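# Pull out the steel cabinet's bottom desk drawer

## Task

Draw the lowest drawer of the steel cabinet standing on the desk fully open. It counts only if the drawer stays fully open without the robot holding it there at the end. No tool or other loose item may reach the floor, and the robot must not fall or be left tipped; any of these means failure. Loose objects may occasionally get a brief push from outside.

## Robot and tools

Robot: a Rainbow Robotics RB-Y1. It has a two-wheel drive base with two rear casters, two 7-joint arms with parallel grippers, a head with pan and tilt, and a torso. The lower torso (the leg) folds at ankle, knee and hip. The base is 0.66 m long and 0.58 m wide, and its front edge sits 0.10 m ahead of the drive axle. The bent leg can reach past that front edge.

Frames: the base frame has its origin on the floor under the midpoint of the drive axle, with x forward, y left and z up. chest, left_hand and right_hand are reported in this frame. A hand point lies between the finger pads; the fingers point along the hand's -z and close along its x. Reported hand positions can be off, more so at long reach. The odometry frame is the base frame at scene start. base_odometry counts wheel turns only, so slip looks like travel. Heading is positive to the left, from -3.142 to 3.142.

execute_actions(actions, cameras): actions is a list with one action or none. An empty list just returns the state and images. One action may contain:
- base: exactly one of translate_m (a relative straight drive in metres, forward positive, -3 to 3) or rotate_rad (a relative turn in place in radians, left/CCW positive, -3.2 to 3.2). The base cannot move sideways. A base offset counts from the base position in the latest reported state.
- joints: a dict of absolute joint targets by name, in rad, with grippers in m. Ranges: torso_squat_rad 0 to 1.2 (higher lowers the chest, which stays level); torso_shift_rad -0.3 to 0.6 (hips forward); torso_pitch_rad -0.2 to 1.4 (forward bow); torso_yaw_rad -1.5 to 1.5 (left positive). Shoulder_pitch -2.356 to 2.356 (negative swings the arm forward and up). left_shoulder_roll_rad 0 to 3.141 and right_shoulder_roll_rad -3.141 to 0 (away from the body). shoulder_yaw -2.094 to 2.094. elbow -2.617 to 0.01 (negative bends). forearm_roll -3.141 to 3.141. wrist_pitch -1.57 to 1.919 (negative tips the hand forward). hand_roll -2.705 to 2.705. gripper_m 0 to 0.1 is the pad opening. head_pan_rad -0.523 to 0.523, head_tilt_rad -0.35 to 1.57 (positive looks down). Yaw and roll signs are the same for both arms. The joint tolerance is 0.02 rad, and 0.004 m for grippers.
- The torso also has combined limits: squat+shift<=1.52; squat-shift+pitch<=1.57; shift+0.5pitch-0.4squat<=0.7; shift+0.3pitch-0.5squat<=0.39. Breaking one leaves the torso partway with off_target.
- speeds: a top-speed cap for this action only. translate_m 0.05 to 0.4 m/s, rotate_rad 0.1 to 1.509 rad/s. A base motion needing more than 8.667 s is refused. min_time_s (0.1 to 8) sets the least time for the arm and head motions. No action runs over 15 s.
- cameras: head_camera, left_wrist_camera, right_wrist_camera or all. Omitted or null gives all; [] gives none.
Any unknown key or out-of-range value refuses the whole call. Joints you leave out may still be pushing toward earlier targets.

wait(seconds 0 to 10) lets time pass with no new command. zoom_image(camera, region [x0,y0,x1,y1] in pixels, at most 504x504) gives a closer look at that camera's latest image. read_manual only returns licence texts. finished_scene(scene) ends the scene for good. Call it only once the drawer is fully out on its own and stable, with the hands off it.

Result lines: base_status and joint_status report how each motion ended. done (for the base, the wheels turned fully, even if they slipped), off_target, limit_stop_at_<name>, contact_stop, time_out, stopped_with_arm, limit_stop_at_own_body (the self-collision guard; back away from the body), limit_stop_at_motor_heat. contact_stop, time_out or stopped_with_arm halts a whole group (the torso, or one arm) and clears that group's targets. "joint command not followed" plus a cause line means the arm-collision check blocked that arm's targets. It may retry them later, so send targets that pass. on_its_own lists what was not commanded, and "held at" is the held target. After any stop, first back off the arm, then the torso, each in its own action. If both hands hold one object and the torso contact-stops at once, resend every arm joint at its current position, then resend the torso. The torso can slide the robot backward when the leg hits furniture while still reporting done.

Hazards: the base does not stop at furniture and may keep pushing. Never let the arms hit or press each other, grippers included. Contact torque at a joint's limit (shoulders 66.5, elbow 34.2, wrist joints 23.7 N m) freezes the robot for 10 s. Each arm is rated 3 kg; a heavy load far forward can tip the robot with no stop. Motors heat while holding; MOTOR HOT appears from 65 °C and an OVER-TEMPERATURE FAULT at 80 °C. To grip, command an opening at least 0.005 m below the object's width; off_target is then normal. Avoid drops, slams and hard pushes, and keep the desk's loose tools from falling.

Each tool is called after "Call:" as name(argument=value, ...), one argument or row to a line, values as JSON.

## Session

Call:
execute_actions(
  actions=[],
)

Scene clock: 0.00 s.
base_odometry: x=+0.000 y=+0.000 heading=+0.000 (m, m, rad; odometry frame)
base_status: not commanded
joint_positions: torso_squat_rad=+0.350 torso_shift_rad=+0.000 torso_pitch_rad=+0.000 torso_yaw_rad=+0.000 left_shoulder_pitch_rad=+0.013 left_shoulder_roll_rad=+0.007 left_shoulder_yaw_rad=+0.037 left_elbow_rad=-0.161 left_forearm_roll_rad=+0.035 left_wrist_pitch_rad=-0.019 left_hand_roll_rad=+0.034 left_gripper_m=+0.099 right_shoulder_pitch_rad=+0.010 right_shoulder_roll_rad=-0.024 right_shoulder_yaw_rad=-0.039 right_elbow_rad=-0.288 right_forearm_roll_rad=+0.037 right_wrist_pitch_rad=-0.035 right_hand_roll_rad=-0.012 right_gripper_m=+0.099 head_pan_rad=+0.001 head_tilt_rad=+0.400
joint_status: not commanded
chest: x=-0.2283 y=-0.0004 z=+1.2474 quat_wxyz=(+1.000, +0.000, +0.000, +0.000) (m; base frame)
left_hand: x=-0.1553 y=+0.2289 z=+0.5660 quat_wxyz=(+0.995, +0.003, -0.084, +0.054) (m; base frame)
right_hand: x=-0.0886 y=-0.2441 z=+0.5774 quat_wxyz=(+0.988, -0.017, -0.156, -0.006) (m; base frame)
pictures: head_camera, left_wrist_camera, right_wrist_camera
Images, in order (width x height): head_camera 896x504, left_wrist_camera 644x364, right_wrist_camera 644x364.

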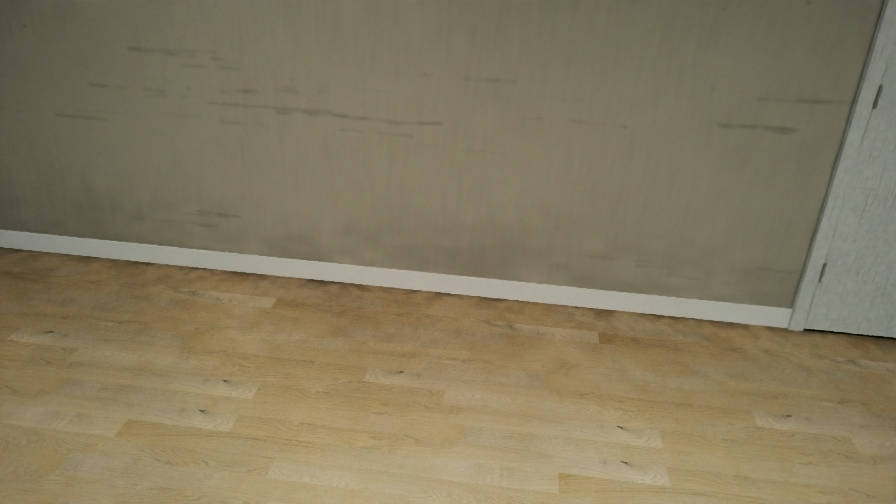

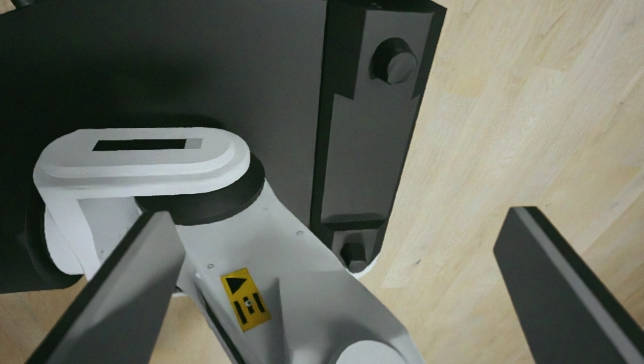

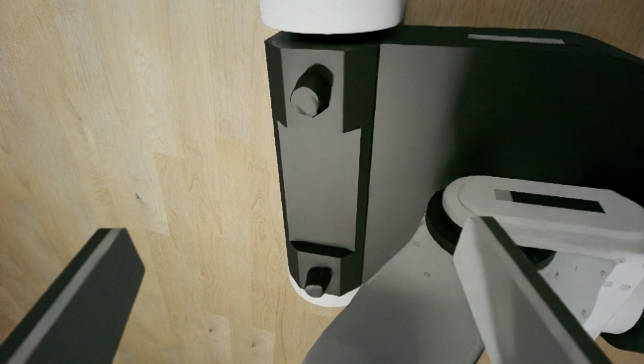

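Call:
execute_actions(
  actions=[
    {"joints":{"head_pan_rad":0.52}},
  ],
  cameras=["head_camera"],
)

Call:
execute_actions(
  actions=[
    {"joints":{"head_pan_rad":-0.52}},
  ],
  cameras=["head_camera"],
)

Scene clock: 1.07 s.
base_odometry: x=+0.000 y=+0.000 heading=+0.000 (m, m, rad; odometry frame)
base_status: not commanded
joint_positions: torso_squat_rad=+0.350 torso_shift_rad=+0.000 torso_pitch_rad=+0.000 torso_yaw_rad=+0.000 left_shoulder_pitch_rad=+0.013 left_shoulder_roll_rad=+0.007 left_shoulder_yaw_rad=+0.037 left_elbow_rad=-0.161 left_forearm_roll_rad=+0.035 left_wrist_pitch_rad=-0.019 left_hand_roll_rad=+0.034 left_gripper_m=+0.099 right_shoulder_pitch_rad=+0.010 right_shoulder_roll_rad=-0.024 right_shoulder_yaw_rad=-0.039 right_elbow_rad=-0.288 right_forearm_roll_rad=+0.037 right_wrist_pitch_rad=-0.035 right_hand_roll_rad=-0.012 right_gripper_m=+0.099 head_pan_rad=+0.520 head_tilt_rad=+0.400
joint_status: all done
chest: x=-0.2283 y=-0.0004 z=+1.2474 quat_wxyz=(+1.000, +0.000, +0.000, +0.000) (m; base frame)
left_hand: x=-0.1553 y=+0.2289 z=+0.5660 quat_wxyz=(+0.995, +0.003, -0.084, +0.054) (m; base frame)
right_hand: x=-0.0886 y=-0.2441 z=+0.5774 quat_wxyz=(+0.988, -0.017, -0.156, -0.006) (m; base frame)
pictures: head_camera
Images, in order (width x height): head_camera 896x504.

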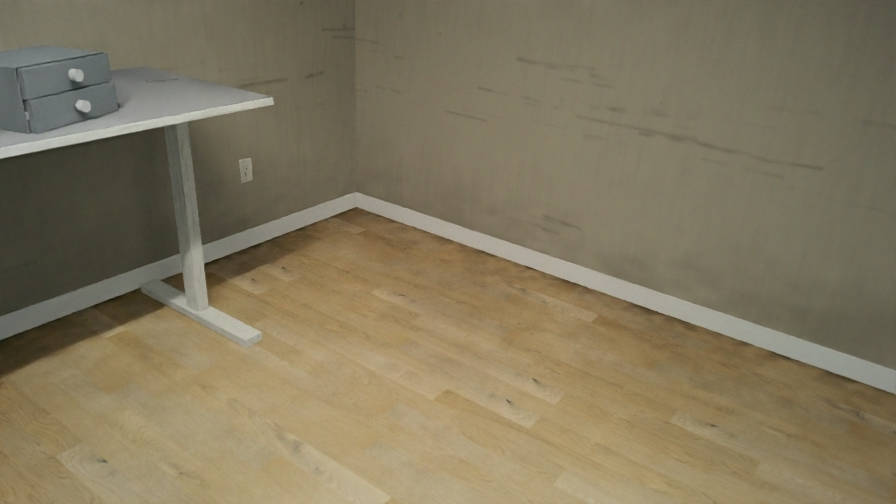

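Scene clock: 2.43 s.
base_odometry: x=+0.000 y=+0.000 heading=+0.000 (m, m, rad; odometry frame)
base_status: not commanded
joint_positions: torso_squat_rad=+0.350 torso_shift_rad=+0.000 torso_pitch_rad=+0.000 torso_yaw_rad=+0.000 left_shoulder_pitch_rad=+0.013 left_shoulder_roll_rad=+0.007 left_shoulder_yaw_rad=+0.037 left_elbow_rad=-0.161 left_forearm_roll_rad=+0.035 left_wrist_pitch_rad=-0.019 left_hand_roll_rad=+0.034 left_gripper_m=+0.099 right_shoulder_pitch_rad=+0.010 right_shoulder_roll_rad=-0.024 right_shoulder_yaw_rad=-0.039 right_elbow_rad=-0.288 right_forearm_roll_rad=+0.037 right_wrist_pitch_rad=-0.035 right_hand_roll_rad=-0.012 right_gripper_m=+0.099 head_pan_rad=-0.520 head_tilt_rad=+0.400
joint_status: all done
chest: x=-0.2283 y=-0.0004 z=+1.2474 quat_wxyz=(+1.000, +0.000, +0.000, +0.000) (m; base frame)
left_hand: x=-0.1553 y=+0.2289 z=+0.5660 quat_wxyz=(+0.995, +0.003, -0.084, +0.054) (m; base frame)
right_hand: x=-0.0886 y=-0.2441 z=+0.5774 quat_wxyz=(+0.988, -0.017, -0.156, -0.006) (m; base frame)
pictures: head_camera
Images, in order (width x height): head_camera 896x504.

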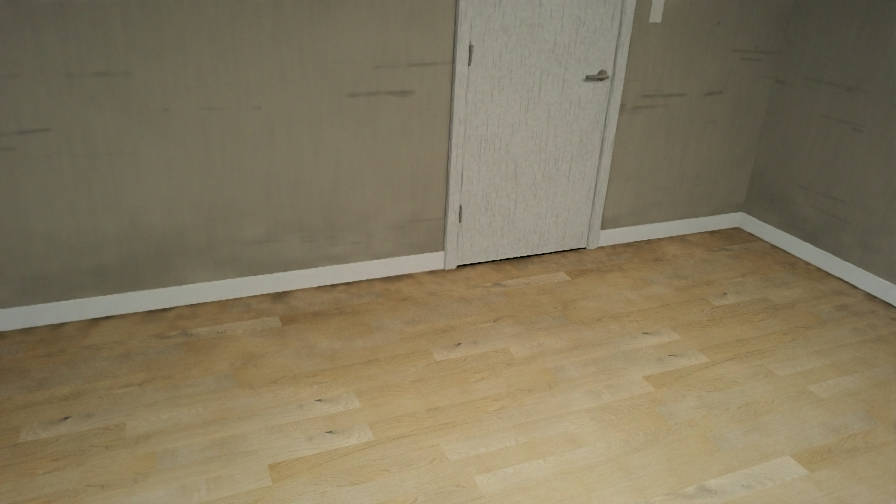

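Call:
execute_actions(
  actions=[
    {"base":{"rotate_rad":1.0},"joints":{"head_pan_rad":0}},
  ],
  cameras=["head_camera"],
)

Call:
execute_actions(
  actions=[
    {"base":{"translate_m":1.2}},
  ],
  cameras=[],
)

Call:
execute_actions(
  actions=[
    {"base":{"rotate_rad":0.35}},
  ],
  cameras=["head_camera"],
)

Scene clock: 7.97 s.
base_odometry: x=+0.000 y=+0.000 heading=+0.999 (m, m, rad; odometry frame)
base_status: done
joint_positions: torso_squat_rad=+0.350 torso_shift_rad=+0.000 torso_pitch_rad=+0.000 torso_yaw_rad=+0.000 left_shoulder_pitch_rad=+0.013 left_shoulder_roll_rad=+0.007 left_shoulder_yaw_rad=+0.037 left_elbow_rad=-0.161 left_forearm_roll_rad=+0.035 left_wrist_pitch_rad=-0.019 left_hand_roll_rad=+0.034 left_gripper_m=+0.099 right_shoulder_pitch_rad=+0.010 right_shoulder_roll_rad=-0.024 right_shoulder_yaw_rad=-0.039 right_elbow_rad=-0.288 right_forearm_roll_rad=+0.037 right_wrist_pitch_rad=-0.035 right_hand_roll_rad=-0.012 right_gripper_m=+0.099 head_pan_rad=+0.000 head_tilt_rad=+0.400
joint_status: all done
chest: x=-0.2283 y=-0.0005 z=+1.2474 quat_wxyz=(+1.000, +0.000, +0.000, +0.000) (m; base frame)
left_hand: x=-0.1553 y=+0.2289 z=+0.5660 quat_wxyz=(+0.995, +0.003, -0.084, +0.054) (m; base frame)
right_hand: x=-0.0886 y=-0.2441 z=+0.5774 quat_wxyz=(+0.988, -0.016, -0.156, -0.006) (m; base frame)
pictures: head_camera
Images, in order (width x height): head_camera 896x504.

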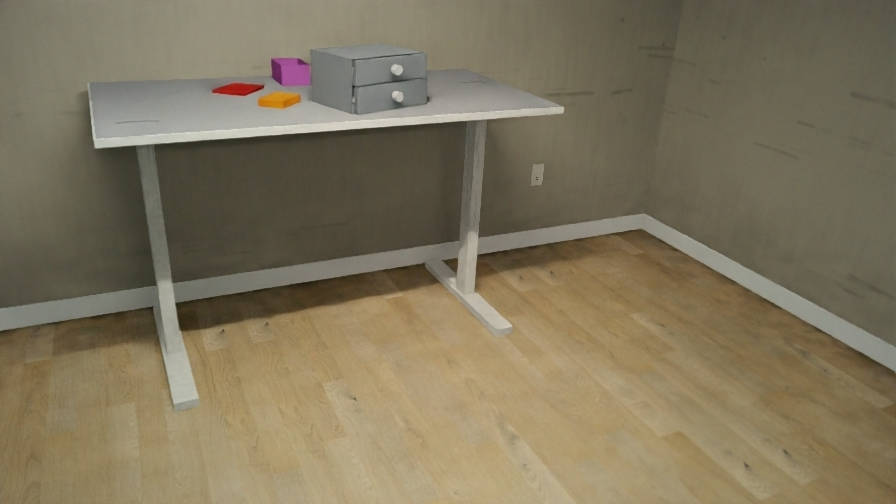

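Scene clock: 12.50 s.
base_odometry: x=+0.648 y=+1.010 heading=+1.000 (m, m, rad; odometry frame)
base_status: done
joint_positions: torso_squat_rad=+0.350 torso_shift_rad=+0.000 torso_pitch_rad=+0.000 torso_yaw_rad=+0.000 left_shoulder_pitch_rad=+0.013 left_shoulder_roll_rad=+0.007 left_shoulder_yaw_rad=+0.037 left_elbow_rad=-0.161 left_forearm_roll_rad=+0.035 left_wrist_pitch_rad=-0.019 left_hand_roll_rad=+0.034 left_gripper_m=+0.099 right_shoulder_pitch_rad=+0.010 right_shoulder_roll_rad=-0.024 right_shoulder_yaw_rad=-0.039 right_elbow_rad=-0.288 right_forearm_roll_rad=+0.037 right_wrist_pitch_rad=-0.035 right_hand_roll_rad=-0.012 right_gripper_m=+0.099 head_pan_rad=+0.000 head_tilt_rad=+0.400
joint_status: not commanded
chest: x=-0.2282 y=-0.0005 z=+1.2474 quat_wxyz=(+1.000, +0.000, +0.000, +0.000) (m; base frame)
left_hand: x=-0.1552 y=+0.2289 z=+0.5660 quat_wxyz=(+0.995, +0.003, -0.084, +0.054) (m; base frame)
right_hand: x=-0.0885 y=-0.2441 z=+0.5774 quat_wxyz=(+0.988, -0.016, -0.156, -0.006) (m; base frame)
pictures: none
No camera images: the call's "cameras" was empty. Leave "cameras" out to get every camera's image.

Scene clock: 14.83 s.
base_odometry: x=+0.648 y=+1.009 heading=+1.350 (m, m, rad; odometry frame)
base_status: done
joint_positions: torso_squat_rad=+0.350 torso_shift_rad=+0.000 torso_pitch_rad=+0.000 torso_yaw_rad=+0.000 left_shoulder_pitch_rad=+0.013 left_shoulder_roll_rad=+0.007 left_shoulder_yaw_rad=+0.037 left_elbow_rad=-0.161 left_forearm_roll_rad=+0.035 left_wrist_pitch_rad=-0.019 left_hand_roll_rad=+0.034 left_gripper_m=+0.099 right_shoulder_pitch_rad=+0.010 right_shoulder_roll_rad=-0.024 right_shoulder_yaw_rad=-0.039 right_elbow_rad=-0.288 right_forearm_roll_rad=+0.037 right_wrist_pitch_rad=-0.035 right_hand_roll_rad=-0.012 right_gripper_m=+0.099 head_pan_rad=+0.000 head_tilt_rad=+0.400
joint_status: not commanded
chest: x=-0.2282 y=-0.0005 z=+1.2474 quat_wxyz=(+1.000, +0.000, +0.000, +0.000) (m; base frame)
left_hand: x=-0.1552 y=+0.2289 z=+0.5660 quat_wxyz=(+0.995, +0.003, -0.084, +0.054) (m; base frame)
right_hand: x=-0.0886 y=-0.2441 z=+0.5774 quat_wxyz=(+0.988, -0.016, -0.156, -0.006) (m; base frame)
pictures: head_camera
Images, in order (width x height): head_camera 896x504.

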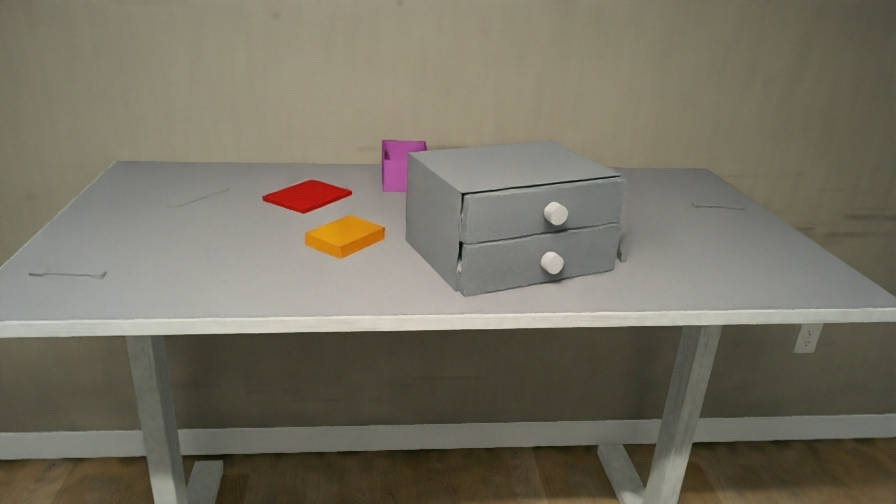

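Call:
execute_actions(
  actions=[
    {"base":{"rotate_rad":0.4},"joints":{"head_pan_rad":-0.4,"head_tilt_rad":0.5,"right_shoulder_pitch_rad":0,"right_shoulder_roll_rad":-0.67,"right_shoulder_yaw_rad":0,"right_elbow_rad":-1.57,"right_forearm_roll_rad":0,"right_wrist_pitch_rad":0,"right_hand_roll_rad":0.9,"torso_squat_rad":0.25}},
  ],
)

Scene clock: 17.67 s.
base_odometry: x=+0.648 y=+1.009 heading=+1.749 (m, m, rad; odometry frame)
base_status: done
joint_positions: torso_squat_rad=+0.250 torso_shift_rad=+0.000 torso_pitch_rad=+0.000 torso_yaw_rad=+0.000 left_shoulder_pitch_rad=+0.013 left_shoulder_roll_rad=+0.007 left_shoulder_yaw_rad=+0.037 left_elbow_rad=-0.161 left_forearm_roll_rad=+0.035 left_wrist_pitch_rad=-0.019 left_hand_roll_rad=+0.034 left_gripper_m=+0.099 right_shoulder_pitch_rad=+0.000 right_shoulder_roll_rad=-0.670 right_shoulder_yaw_rad=+0.000 right_elbow_rad=-1.570 right_forearm_roll_rad=+0.000 right_wrist_pitch_rad=+0.000 right_hand_roll_rad=+0.900 right_gripper_m=+0.099 head_pan_rad=-0.400 head_tilt_rad=+0.500
joint_status: all done
chest: x=-0.2283 y=-0.0005 z=+1.2682 quat_wxyz=(+1.000, +0.000, +0.000, +0.000) (m; base frame)
left_hand: x=-0.1554 y=+0.2289 z=+0.5868 quat_wxyz=(+0.995, +0.003, -0.084, +0.054) (m; base frame)
right_hand: x=+0.2894 y=-0.4114 z=+1.1076 quat_wxyz=(+0.500, -0.500, -0.500, +0.500) (m; base frame)
pictures: head_camera, left_wrist_camera, right_wrist_camera
Images, in order (width x height): head_camera 896x504, left_wrist_camera 644x364, right_wrist_camera 644x364.

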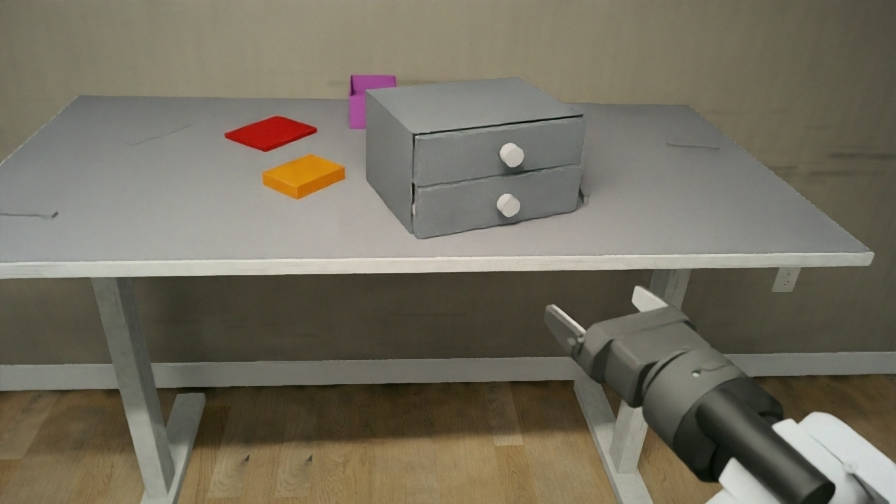

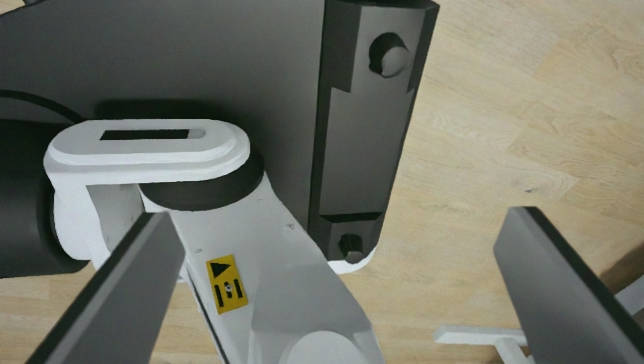

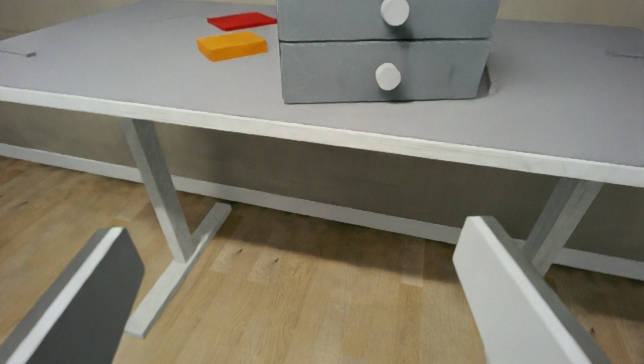

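Call:
execute_actions(
  actions=[
    {"base":{"translate_m":0.15}},
  ],
)

Scene clock: 19.47 s.
base_odometry: x=+0.622 y=+1.157 heading=+1.750 (m, m, rad; odometry frame)
base_status: done
joint_positions: torso_squat_rad=+0.250 torso_shift_rad=+0.000 torso_pitch_rad=+0.000 torso_yaw_rad=+0.000 left_shoulder_pitch_rad=+0.013 left_shoulder_roll_rad=+0.007 left_shoulder_yaw_rad=+0.037 left_elbow_rad=-0.161 left_forearm_roll_rad=+0.035 left_wrist_pitch_rad=-0.019 left_hand_roll_rad=+0.034 left_gripper_m=+0.099 right_shoulder_pitch_rad=+0.000 right_shoulder_roll_rad=-0.670 right_shoulder_yaw_rad=+0.000 right_elbow_rad=-1.570 right_forearm_roll_rad=+0.000 right_wrist_pitch_rad=+0.000 right_hand_roll_rad=+0.900 right_gripper_m=+0.099 head_pan_rad=-0.400 head_tilt_rad=+0.500
joint_status: not commanded
chest: x=-0.2282 y=-0.0005 z=+1.2682 quat_wxyz=(+1.000, +0.000, +0.000, +0.000) (m; base frame)
left_hand: x=-0.1552 y=+0.2289 z=+0.5868 quat_wxyz=(+0.995, +0.003, -0.084, +0.054) (m; base frame)
right_hand: x=+0.2894 y=-0.4114 z=+1.1075 quat_wxyz=(+0.500, -0.500, -0.500, +0.500) (m; base frame)
pictures: head_camera, left_wrist_camera, right_wrist_camera
Images, in order (width x height): head_camera 896x504, left_wrist_camera 644x364, right_wrist_camera 644x364.

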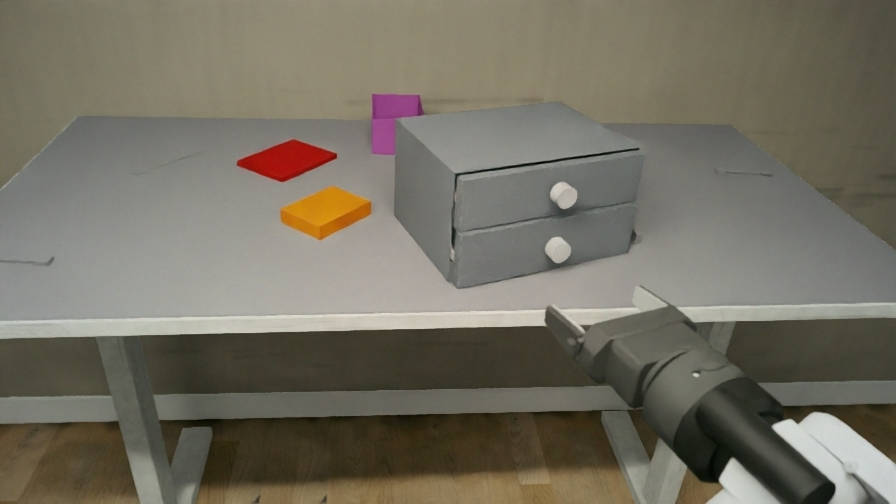

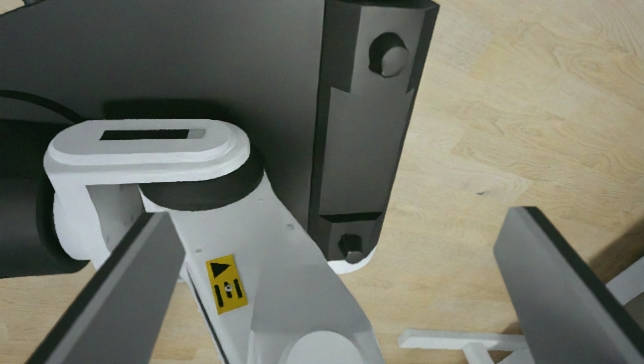

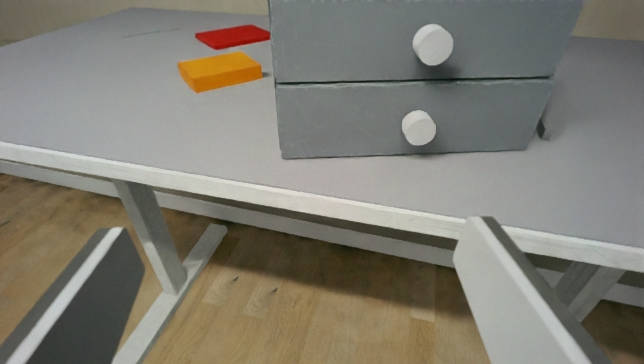

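Call:
execute_actions(
  actions=[
    {"joints":{"right_shoulder_roll_rad":-1.2,"right_hand_roll_rad":0.37,"torso_squat_rad":0.8,"head_tilt_rad":0.3,"head_pan_rad":-0.5}},
  ],
  cameras=["head_camera","right_wrist_camera"],
)

Scene clock: 22.30 s.
base_odometry: x=+0.622 y=+1.157 heading=+1.750 (m, m, rad; odometry frame)
base_status: not commanded
joint_positions: torso_squat_rad=+0.800 torso_shift_rad=+0.000 torso_pitch_rad=+0.000 torso_yaw_rad=+0.000 left_shoulder_pitch_rad=+0.013 left_shoulder_roll_rad=+0.007 left_shoulder_yaw_rad=+0.037 left_elbow_rad=-0.161 left_forearm_roll_rad=+0.035 left_wrist_pitch_rad=-0.019 left_hand_roll_rad=+0.034 left_gripper_m=+0.099 right_shoulder_pitch_rad=+0.000 right_shoulder_roll_rad=-1.200 right_shoulder_yaw_rad=+0.000 right_elbow_rad=-1.570 right_forearm_roll_rad=+0.000 right_wrist_pitch_rad=+0.000 right_hand_roll_rad=+0.370 right_gripper_m=+0.099 head_pan_rad=-0.500 head_tilt_rad=+0.300
joint_status: all done
chest: x=-0.2283 y=-0.0003 z=+1.0776 quat_wxyz=(+1.000, +0.000, +0.000, +0.000) (m; base frame)
left_hand: x=-0.1552 y=+0.2290 z=+0.3963 quat_wxyz=(+0.995, +0.003, -0.084, +0.054) (m; base frame)
right_hand: x=+0.2893 y=-0.5068 z=+1.0466 quat_wxyz=(+0.500, -0.500, -0.500, +0.500) (m; base frame)
pictures: head_camera, right_wrist_camera
Images, in order (width x height): head_camera 896x504, right_wrist_camera 644x364.

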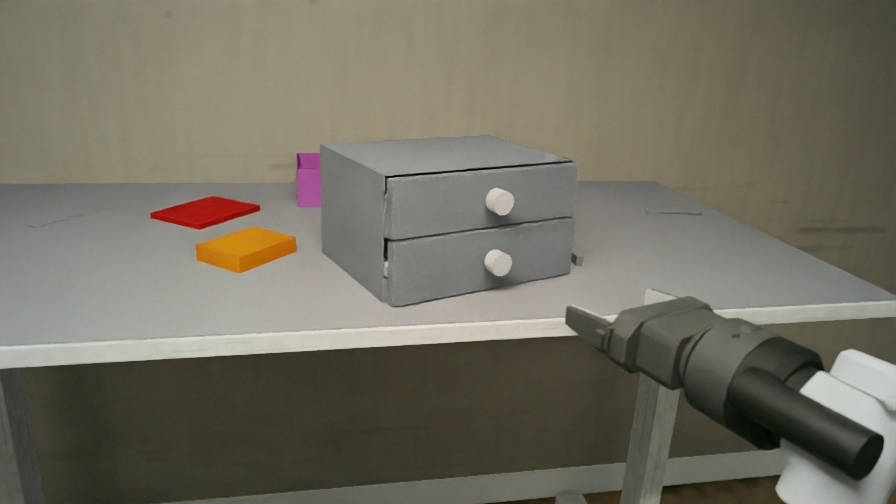

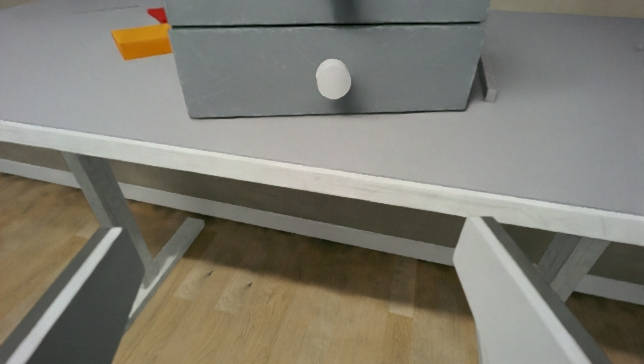

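Call:
execute_actions(
  actions=[
    {"base":{"translate_m":0.12},"joints":{"torso_squat_rad":0.84,"right_gripper_m":0.09}},
  ],
  cameras=["head_camera","right_wrist_camera"],
)

Scene clock: 23.80 s.
base_odometry: x=+0.600 y=+1.275 heading=+1.751 (m, m, rad; odometry frame)
base_status: done
joint_positions: torso_squat_rad=+0.840 torso_shift_rad=+0.000 torso_pitch_rad=+0.000 torso_yaw_rad=+0.000 left_shoulder_pitch_rad=+0.013 left_shoulder_roll_rad=+0.007 left_shoulder_yaw_rad=+0.037 left_elbow_rad=-0.161 left_forearm_roll_rad=+0.035 left_wrist_pitch_rad=-0.019 left_hand_roll_rad=+0.034 left_gripper_m=+0.099 right_shoulder_pitch_rad=+0.000 right_shoulder_roll_rad=-1.200 right_shoulder_yaw_rad=+0.000 right_elbow_rad=-1.570 right_forearm_roll_rad=+0.000 right_wrist_pitch_rad=+0.000 right_hand_roll_rad=+0.370 right_gripper_m=+0.090 head_pan_rad=-0.500 head_tilt_rad=+0.300
joint_status: all done
chest: x=-0.2281 y=-0.0003 z=+1.0572 quat_wxyz=(+1.000, +0.000, +0.000, +0.000) (m; base frame)
left_hand: x=-0.1552 y=+0.2290 z=+0.3758 quat_wxyz=(+0.995, +0.003, -0.084, +0.054) (m; base frame)
right_hand: x=+0.2895 y=-0.5068 z=+1.0260 quat_wxyz=(+0.500, -0.500, -0.500, +0.500) (m; base frame)
pictures: head_camera, right_wrist_camera
Images, in order (width x height): head_camera 896x504, right_wrist_camera 644x364.

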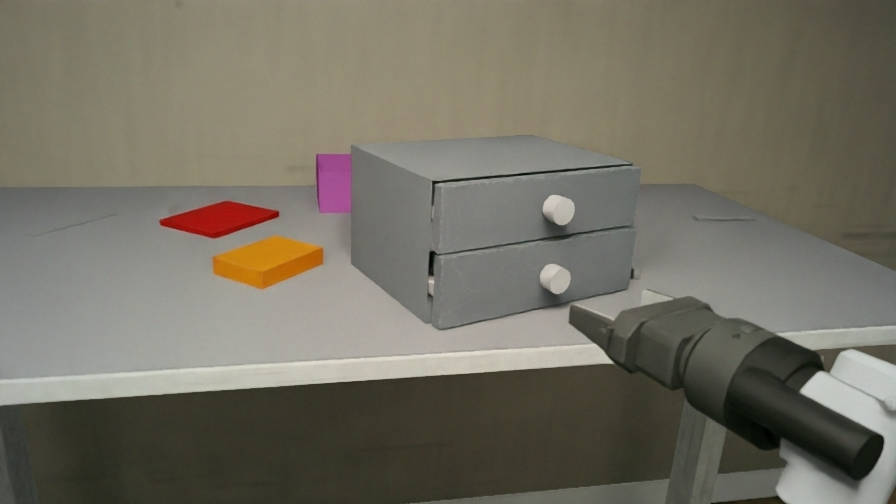

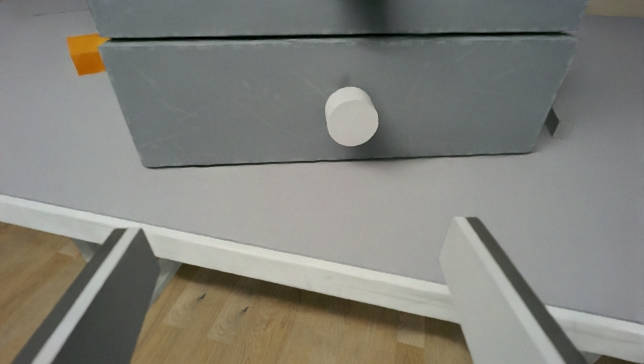

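Call:
execute_actions(
  actions=[
    {"joints":{"torso_squat_rad":0.7,"right_shoulder_yaw_rad":0.17,"right_elbow_rad":-1.48},"min_time_s":1.2},
  ],
  cameras=["head_camera","right_wrist_camera"],
)

Call:
execute_actions(
  actions=[
    {"base":{"translate_m":0.05}},
  ],
  cameras=["head_camera","right_wrist_camera"],
)

Scene clock: 25.43 s.
base_odometry: x=+0.600 y=+1.275 heading=+1.751 (m, m, rad; odometry frame)
base_status: not commanded
joint_positions: torso_squat_rad=+0.700 torso_shift_rad=+0.000 torso_pitch_rad=+0.000 torso_yaw_rad=+0.000 left_shoulder_pitch_rad=+0.013 left_shoulder_roll_rad=+0.007 left_shoulder_yaw_rad=+0.037 left_elbow_rad=-0.161 left_forearm_roll_rad=+0.035 left_wrist_pitch_rad=-0.019 left_hand_roll_rad=+0.034 left_gripper_m=+0.099 right_shoulder_pitch_rad=+0.000 right_shoulder_roll_rad=-1.200 right_shoulder_yaw_rad=+0.170 right_elbow_rad=-1.480 right_forearm_roll_rad=+0.000 right_wrist_pitch_rad=+0.000 right_hand_roll_rad=+0.370 right_gripper_m=+0.090 head_pan_rad=-0.500 head_tilt_rad=+0.300
joint_status: all done
chest: x=-0.2282 y=-0.0004 z=+1.1253 quat_wxyz=(+1.000, +0.000, +0.000, +0.000) (m; base frame)
left_hand: x=-0.1552 y=+0.2290 z=+0.4440 quat_wxyz=(+0.995, +0.003, -0.084, +0.054) (m; base frame)
right_hand: x=+0.2773 y=-0.5161 z=+0.9976 quat_wxyz=(+0.549, -0.458, -0.443, +0.541) (m; base frame)
pictures: head_camera, right_wrist_camera
Images, in order (width x height): head_camera 896x504, right_wrist_camera 644x364.

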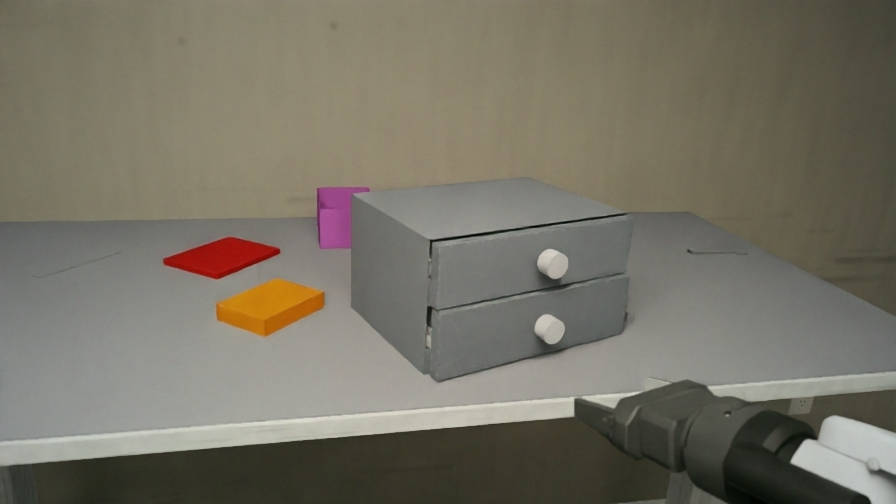

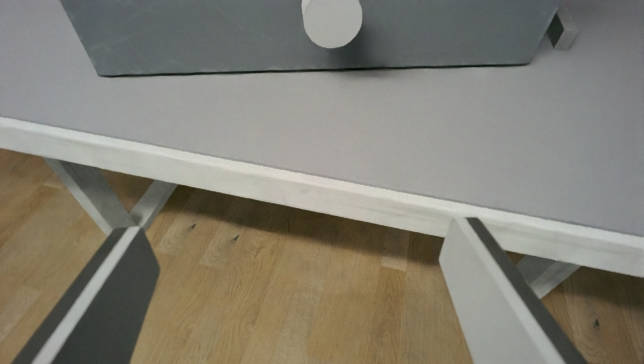

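Scene clock: 26.63 s.
base_odometry: x=+0.591 y=+1.324 heading=+1.751 (m, m, rad; odometry frame)
base_status: done
joint_positions: torso_squat_rad=+0.700 torso_shift_rad=+0.000 torso_pitch_rad=+0.000 torso_yaw_rad=+0.000 left_shoulder_pitch_rad=+0.013 left_shoulder_roll_rad=+0.007 left_shoulder_yaw_rad=+0.037 left_elbow_rad=-0.161 left_forearm_roll_rad=+0.035 left_wrist_pitch_rad=-0.019 left_hand_roll_rad=+0.034 left_gripper_m=+0.099 right_shoulder_pitch_rad=+0.000 right_shoulder_roll_rad=-1.200 right_shoulder_yaw_rad=+0.170 right_elbow_rad=-1.480 right_forearm_roll_rad=+0.000 right_wrist_pitch_rad=+0.000 right_hand_roll_rad=+0.370 right_gripper_m=+0.090 head_pan_rad=-0.500 head_tilt_rad=+0.300
joint_status: not commanded
chest: x=-0.2282 y=-0.0004 z=+1.1253 quat_wxyz=(+1.000, +0.000, +0.000, +0.000) (m; base frame)
left_hand: x=-0.1552 y=+0.2290 z=+0.4440 quat_wxyz=(+0.995, +0.003, -0.084, +0.054) (m; base frame)
right_hand: x=+0.2773 y=-0.5161 z=+0.9976 quat_wxyz=(+0.549, -0.458, -0.443, +0.541) (m; base frame)
pictures: head_camera, right_wrist_camera
Images, in order (width x height): head_camera 896x504, right_wrist_camera 644x364.

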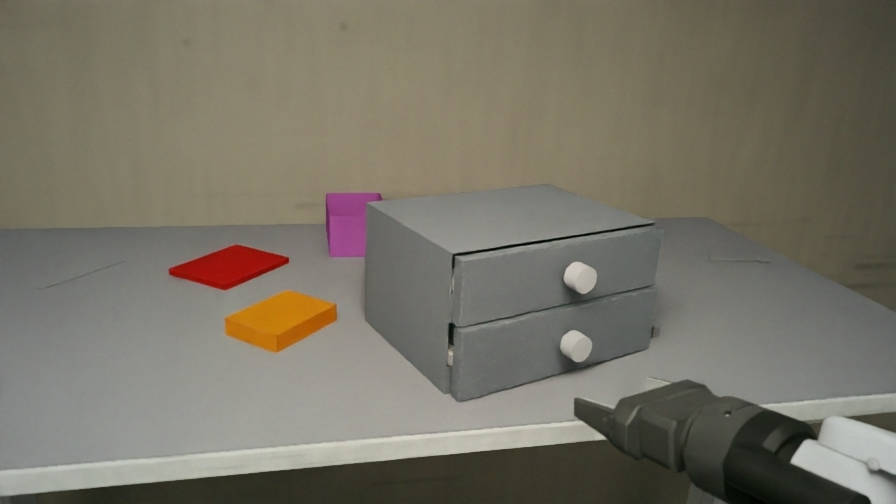

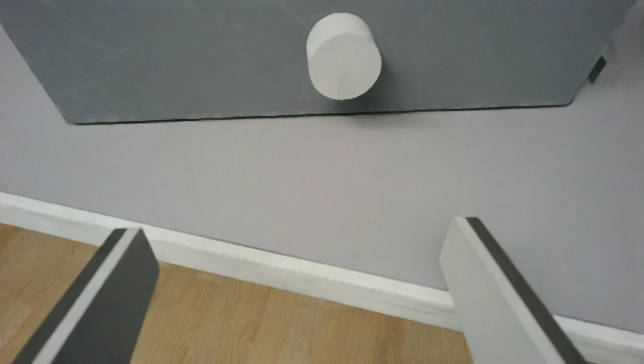

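Call:
execute_actions(
  actions=[
    {"joints":{"torso_squat_rad":0.62,"right_elbow_rad":-1.43},"min_time_s":0.8},
  ],
  cameras=[],
)

Call:
execute_actions(
  actions=[
    {"base":{"translate_m":0.07},"joints":{"head_tilt_rad":0.5}},
  ],
  cameras=["head_camera","right_wrist_camera"],
)

Scene clock: 27.83 s.
base_odometry: x=+0.591 y=+1.324 heading=+1.751 (m, m, rad; odometry frame)
base_status: not commanded
joint_positions: torso_squat_rad=+0.620 torso_shift_rad=+0.000 torso_pitch_rad=+0.000 torso_yaw_rad=+0.000 left_shoulder_pitch_rad=+0.013 left_shoulder_roll_rad=+0.007 left_shoulder_yaw_rad=+0.037 left_elbow_rad=-0.161 left_forearm_roll_rad=+0.035 left_wrist_pitch_rad=-0.019 left_hand_roll_rad=+0.034 left_gripper_m=+0.099 right_shoulder_pitch_rad=+0.000 right_shoulder_roll_rad=-1.200 right_shoulder_yaw_rad=+0.170 right_elbow_rad=-1.430 right_forearm_roll_rad=+0.000 right_wrist_pitch_rad=+0.000 right_hand_roll_rad=+0.370 right_gripper_m=+0.090 head_pan_rad=-0.500 head_tilt_rad=+0.300
joint_status: all done
chest: x=-0.2282 y=-0.0004 z=+1.1597 quat_wxyz=(+1.000, +0.000, +0.000, +0.000) (m; base frame)
left_hand: x=-0.1553 y=+0.2290 z=+0.4783 quat_wxyz=(+0.995, +0.003, -0.084, +0.054) (m; base frame)
right_hand: x=+0.2730 y=-0.5387 z=+1.0239 quat_wxyz=(+0.564, -0.465, -0.425, +0.535) (m; base frame)
pictures: none
No camera images: the call's "cameras" was empty. Leave "cameras" out to get every camera's image.

Scene clock: 29.03 s.
base_odometry: x=+0.578 y=+1.393 heading=+1.752 (m, m, rad; odometry frame)
base_status: done
joint_positions: torso_squat_rad=+0.620 torso_shift_rad=+0.000 torso_pitch_rad=+0.000 torso_yaw_rad=+0.000 left_shoulder_pitch_rad=+0.013 left_shoulder_roll_rad=+0.007 left_shoulder_yaw_rad=+0.037 left_elbow_rad=-0.161 left_forearm_roll_rad=+0.035 left_wrist_pitch_rad=-0.019 left_hand_roll_rad=+0.034 left_gripper_m=+0.099 right_shoulder_pitch_rad=+0.000 right_shoulder_roll_rad=-1.200 right_shoulder_yaw_rad=+0.170 right_elbow_rad=-1.430 right_forearm_roll_rad=+0.000 right_wrist_pitch_rad=+0.000 right_hand_roll_rad=+0.370 right_gripper_m=+0.090 head_pan_rad=-0.500 head_tilt_rad=+0.500
joint_status: all done
chest: x=-0.2281 y=-0.0004 z=+1.1597 quat_wxyz=(+1.000, +0.000, +0.000, +0.000) (m; base frame)
left_hand: x=-0.1552 y=+0.2290 z=+0.4783 quat_wxyz=(+0.995, +0.003, -0.084, +0.054) (m; base frame)
right_hand: x=+0.2730 y=-0.5387 z=+1.0238 quat_wxyz=(+0.564, -0.465, -0.425, +0.535) (m; base frame)
pictures: head_camera, right_wrist_camera
Images, in order (width x height): head_camera 896x504, right_wrist_camera 644x364.

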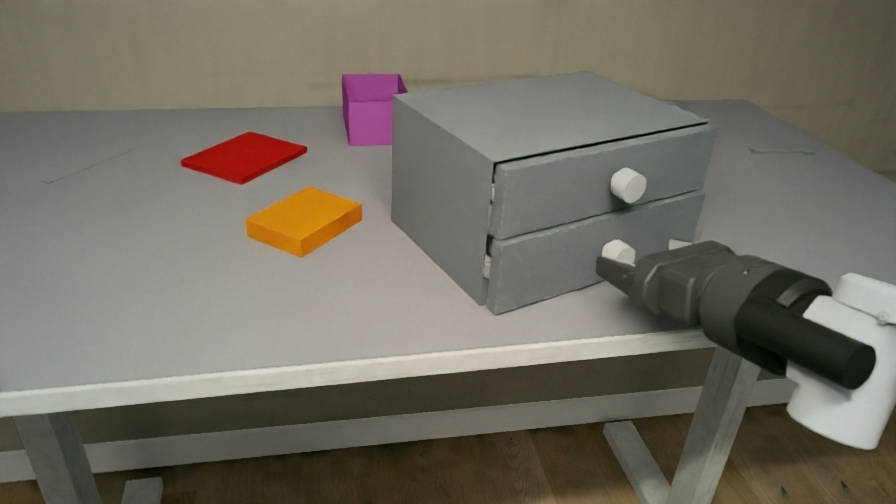

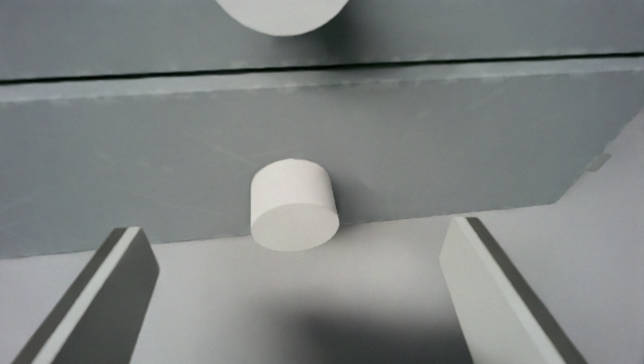

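Call:
execute_actions(
  actions=[
    {"base":{"translate_m":0.035},"joints":{"torso_squat_rad":0.66}},
  ],
  cameras=["head_camera","right_wrist_camera"],
)

Scene clock: 30.57 s.
base_odometry: x=+0.572 y=+1.428 heading=+1.752 (m, m, rad; odometry frame)
base_status: done
joint_positions: torso_squat_rad=+0.660 torso_shift_rad=+0.000 torso_pitch_rad=+0.000 torso_yaw_rad=+0.000 left_shoulder_pitch_rad=+0.013 left_shoulder_roll_rad=+0.007 left_shoulder_yaw_rad=+0.037 left_elbow_rad=-0.161 left_forearm_roll_rad=+0.035 left_wrist_pitch_rad=-0.019 left_hand_roll_rad=+0.034 left_gripper_m=+0.099 right_shoulder_pitch_rad=+0.000 right_shoulder_roll_rad=-1.200 right_shoulder_yaw_rad=+0.170 right_elbow_rad=-1.430 right_forearm_roll_rad=+0.000 right_wrist_pitch_rad=+0.000 right_hand_roll_rad=+0.370 right_gripper_m=+0.090 head_pan_rad=-0.500 head_tilt_rad=+0.500
joint_status: all done
chest: x=-0.2282 y=-0.0004 z=+1.1429 quat_wxyz=(+1.000, +0.000, +0.000, +0.000) (m; base frame)
left_hand: x=-0.1552 y=+0.2290 z=+0.4616 quat_wxyz=(+0.995, +0.003, -0.084, +0.054) (m; base frame)
right_hand: x=+0.2730 y=-0.5387 z=+1.0072 quat_wxyz=(+0.564, -0.465, -0.425, +0.534) (m; base frame)
pictures: head_camera, right_wrist_camera
Images, in order (width x height): head_camera 896x504, right_wrist_camera 644x364.

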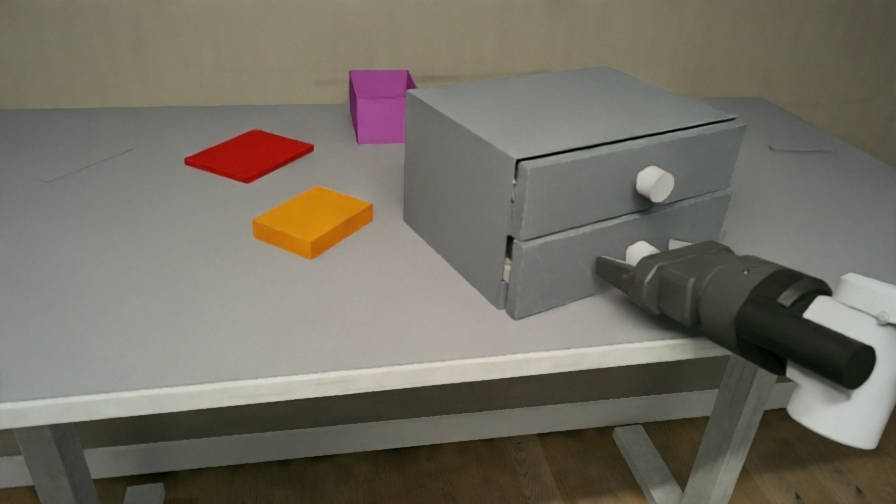

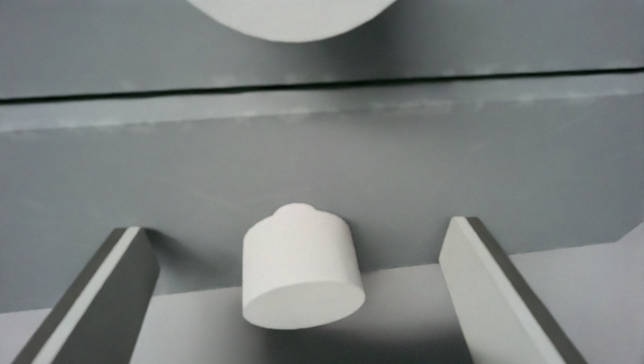

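Call:
execute_actions(
  actions=[
    {"joints":{"right_gripper_m":0.015}},
  ],
  cameras=["right_wrist_camera"],
)

Call:
execute_actions(
  actions=[
    {"base":{"translate_m":-0.12},"speeds":{"translate_m":0.07}},
  ],
  cameras=["head_camera","right_wrist_camera"],
)

Scene clock: 31.87 s.
base_odometry: x=+0.572 y=+1.428 heading=+1.752 (m, m, rad; odometry frame)
base_status: not commanded
joint_positions: torso_squat_rad=+0.660 torso_shift_rad=+0.000 torso_pitch_rad=+0.000 torso_yaw_rad=+0.000 left_shoulder_pitch_rad=+0.013 left_shoulder_roll_rad=+0.007 left_shoulder_yaw_rad=+0.037 left_elbow_rad=-0.161 left_forearm_roll_rad=+0.035 left_wrist_pitch_rad=-0.019 left_hand_roll_rad=+0.034 left_gripper_m=+0.099 right_shoulder_pitch_rad=+0.000 right_shoulder_roll_rad=-1.200 right_shoulder_yaw_rad=+0.170 right_elbow_rad=-1.430 right_forearm_roll_rad=+0.000 right_wrist_pitch_rad=+0.000 right_hand_roll_rad=+0.370 right_gripper_m=+0.031 head_pan_rad=-0.500 head_tilt_rad=+0.500
joint_status: right_gripper_m off_target (ended at +0.031, target +0.015)
chest: x=-0.2282 y=-0.0004 z=+1.1429 quat_wxyz=(+1.000, +0.000, +0.000, +0.000) (m; base frame)
left_hand: x=-0.1552 y=+0.2290 z=+0.4616 quat_wxyz=(+0.995, +0.003, -0.084, +0.054) (m; base frame)
right_hand: x=+0.2729 y=-0.5387 z=+1.0072 quat_wxyz=(+0.564, -0.465, -0.425, +0.534) (m; base frame)
pictures: right_wrist_camera
Images, in order (width x height): right_wrist_camera 644x364.

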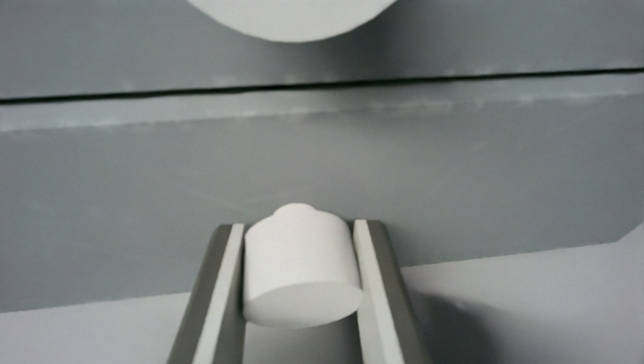

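Scene clock: 34.27 s.
base_odometry: x=+0.594 y=+1.310 heading=+1.751 (m, m, rad; odometry frame)
base_status: done
joint_positions: torso_squat_rad=+0.660 torso_shift_rad=+0.000 torso_pitch_rad=+0.000 torso_yaw_rad=+0.000 left_shoulder_pitch_rad=+0.013 left_shoulder_roll_rad=+0.008 left_shoulder_yaw_rad=+0.037 left_elbow_rad=-0.161 left_forearm_roll_rad=+0.035 left_wrist_pitch_rad=-0.019 left_hand_roll_rad=+0.034 left_gripper_m=+0.099 right_shoulder_pitch_rad=+0.000 right_shoulder_roll_rad=-1.200 right_shoulder_yaw_rad=+0.170 right_elbow_rad=-1.429 right_forearm_roll_rad=+0.000 right_wrist_pitch_rad=+0.000 right_hand_roll_rad=+0.370 right_gripper_m=+0.031 head_pan_rad=-0.500 head_tilt_rad=+0.500
joint_status: not commanded
chest: x=-0.2283 y=-0.0004 z=+1.1429 quat_wxyz=(+1.000, +0.000, +0.000, +0.000) (m; base frame)
left_hand: x=-0.1553 y=+0.2290 z=+0.4616 quat_wxyz=(+0.995, +0.003, -0.084, +0.054) (m; base frame)
right_hand: x=+0.2727 y=-0.5391 z=+1.0071 quat_wxyz=(+0.564, -0.465, -0.424, +0.534) (m; base frame)
pictures: head_camera, right_wrist_camera
Images, in order (width x height): head_camera 896x504, right_wrist_camera 644x364.

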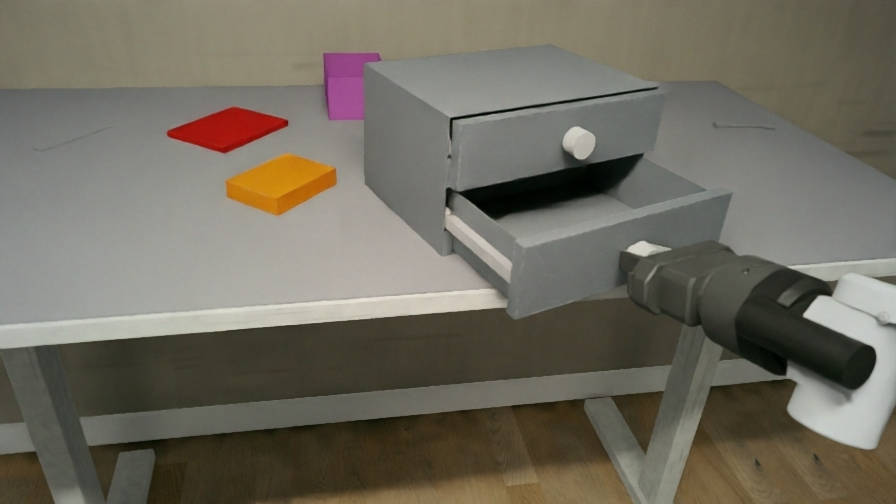

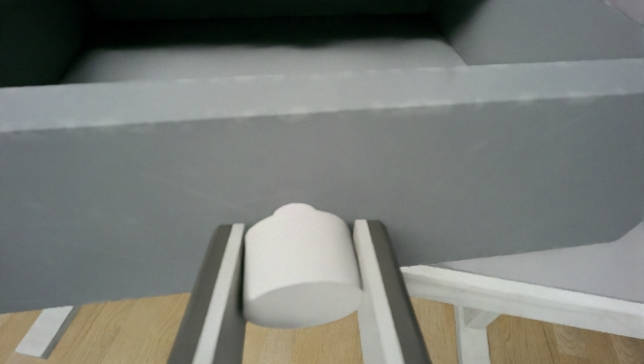

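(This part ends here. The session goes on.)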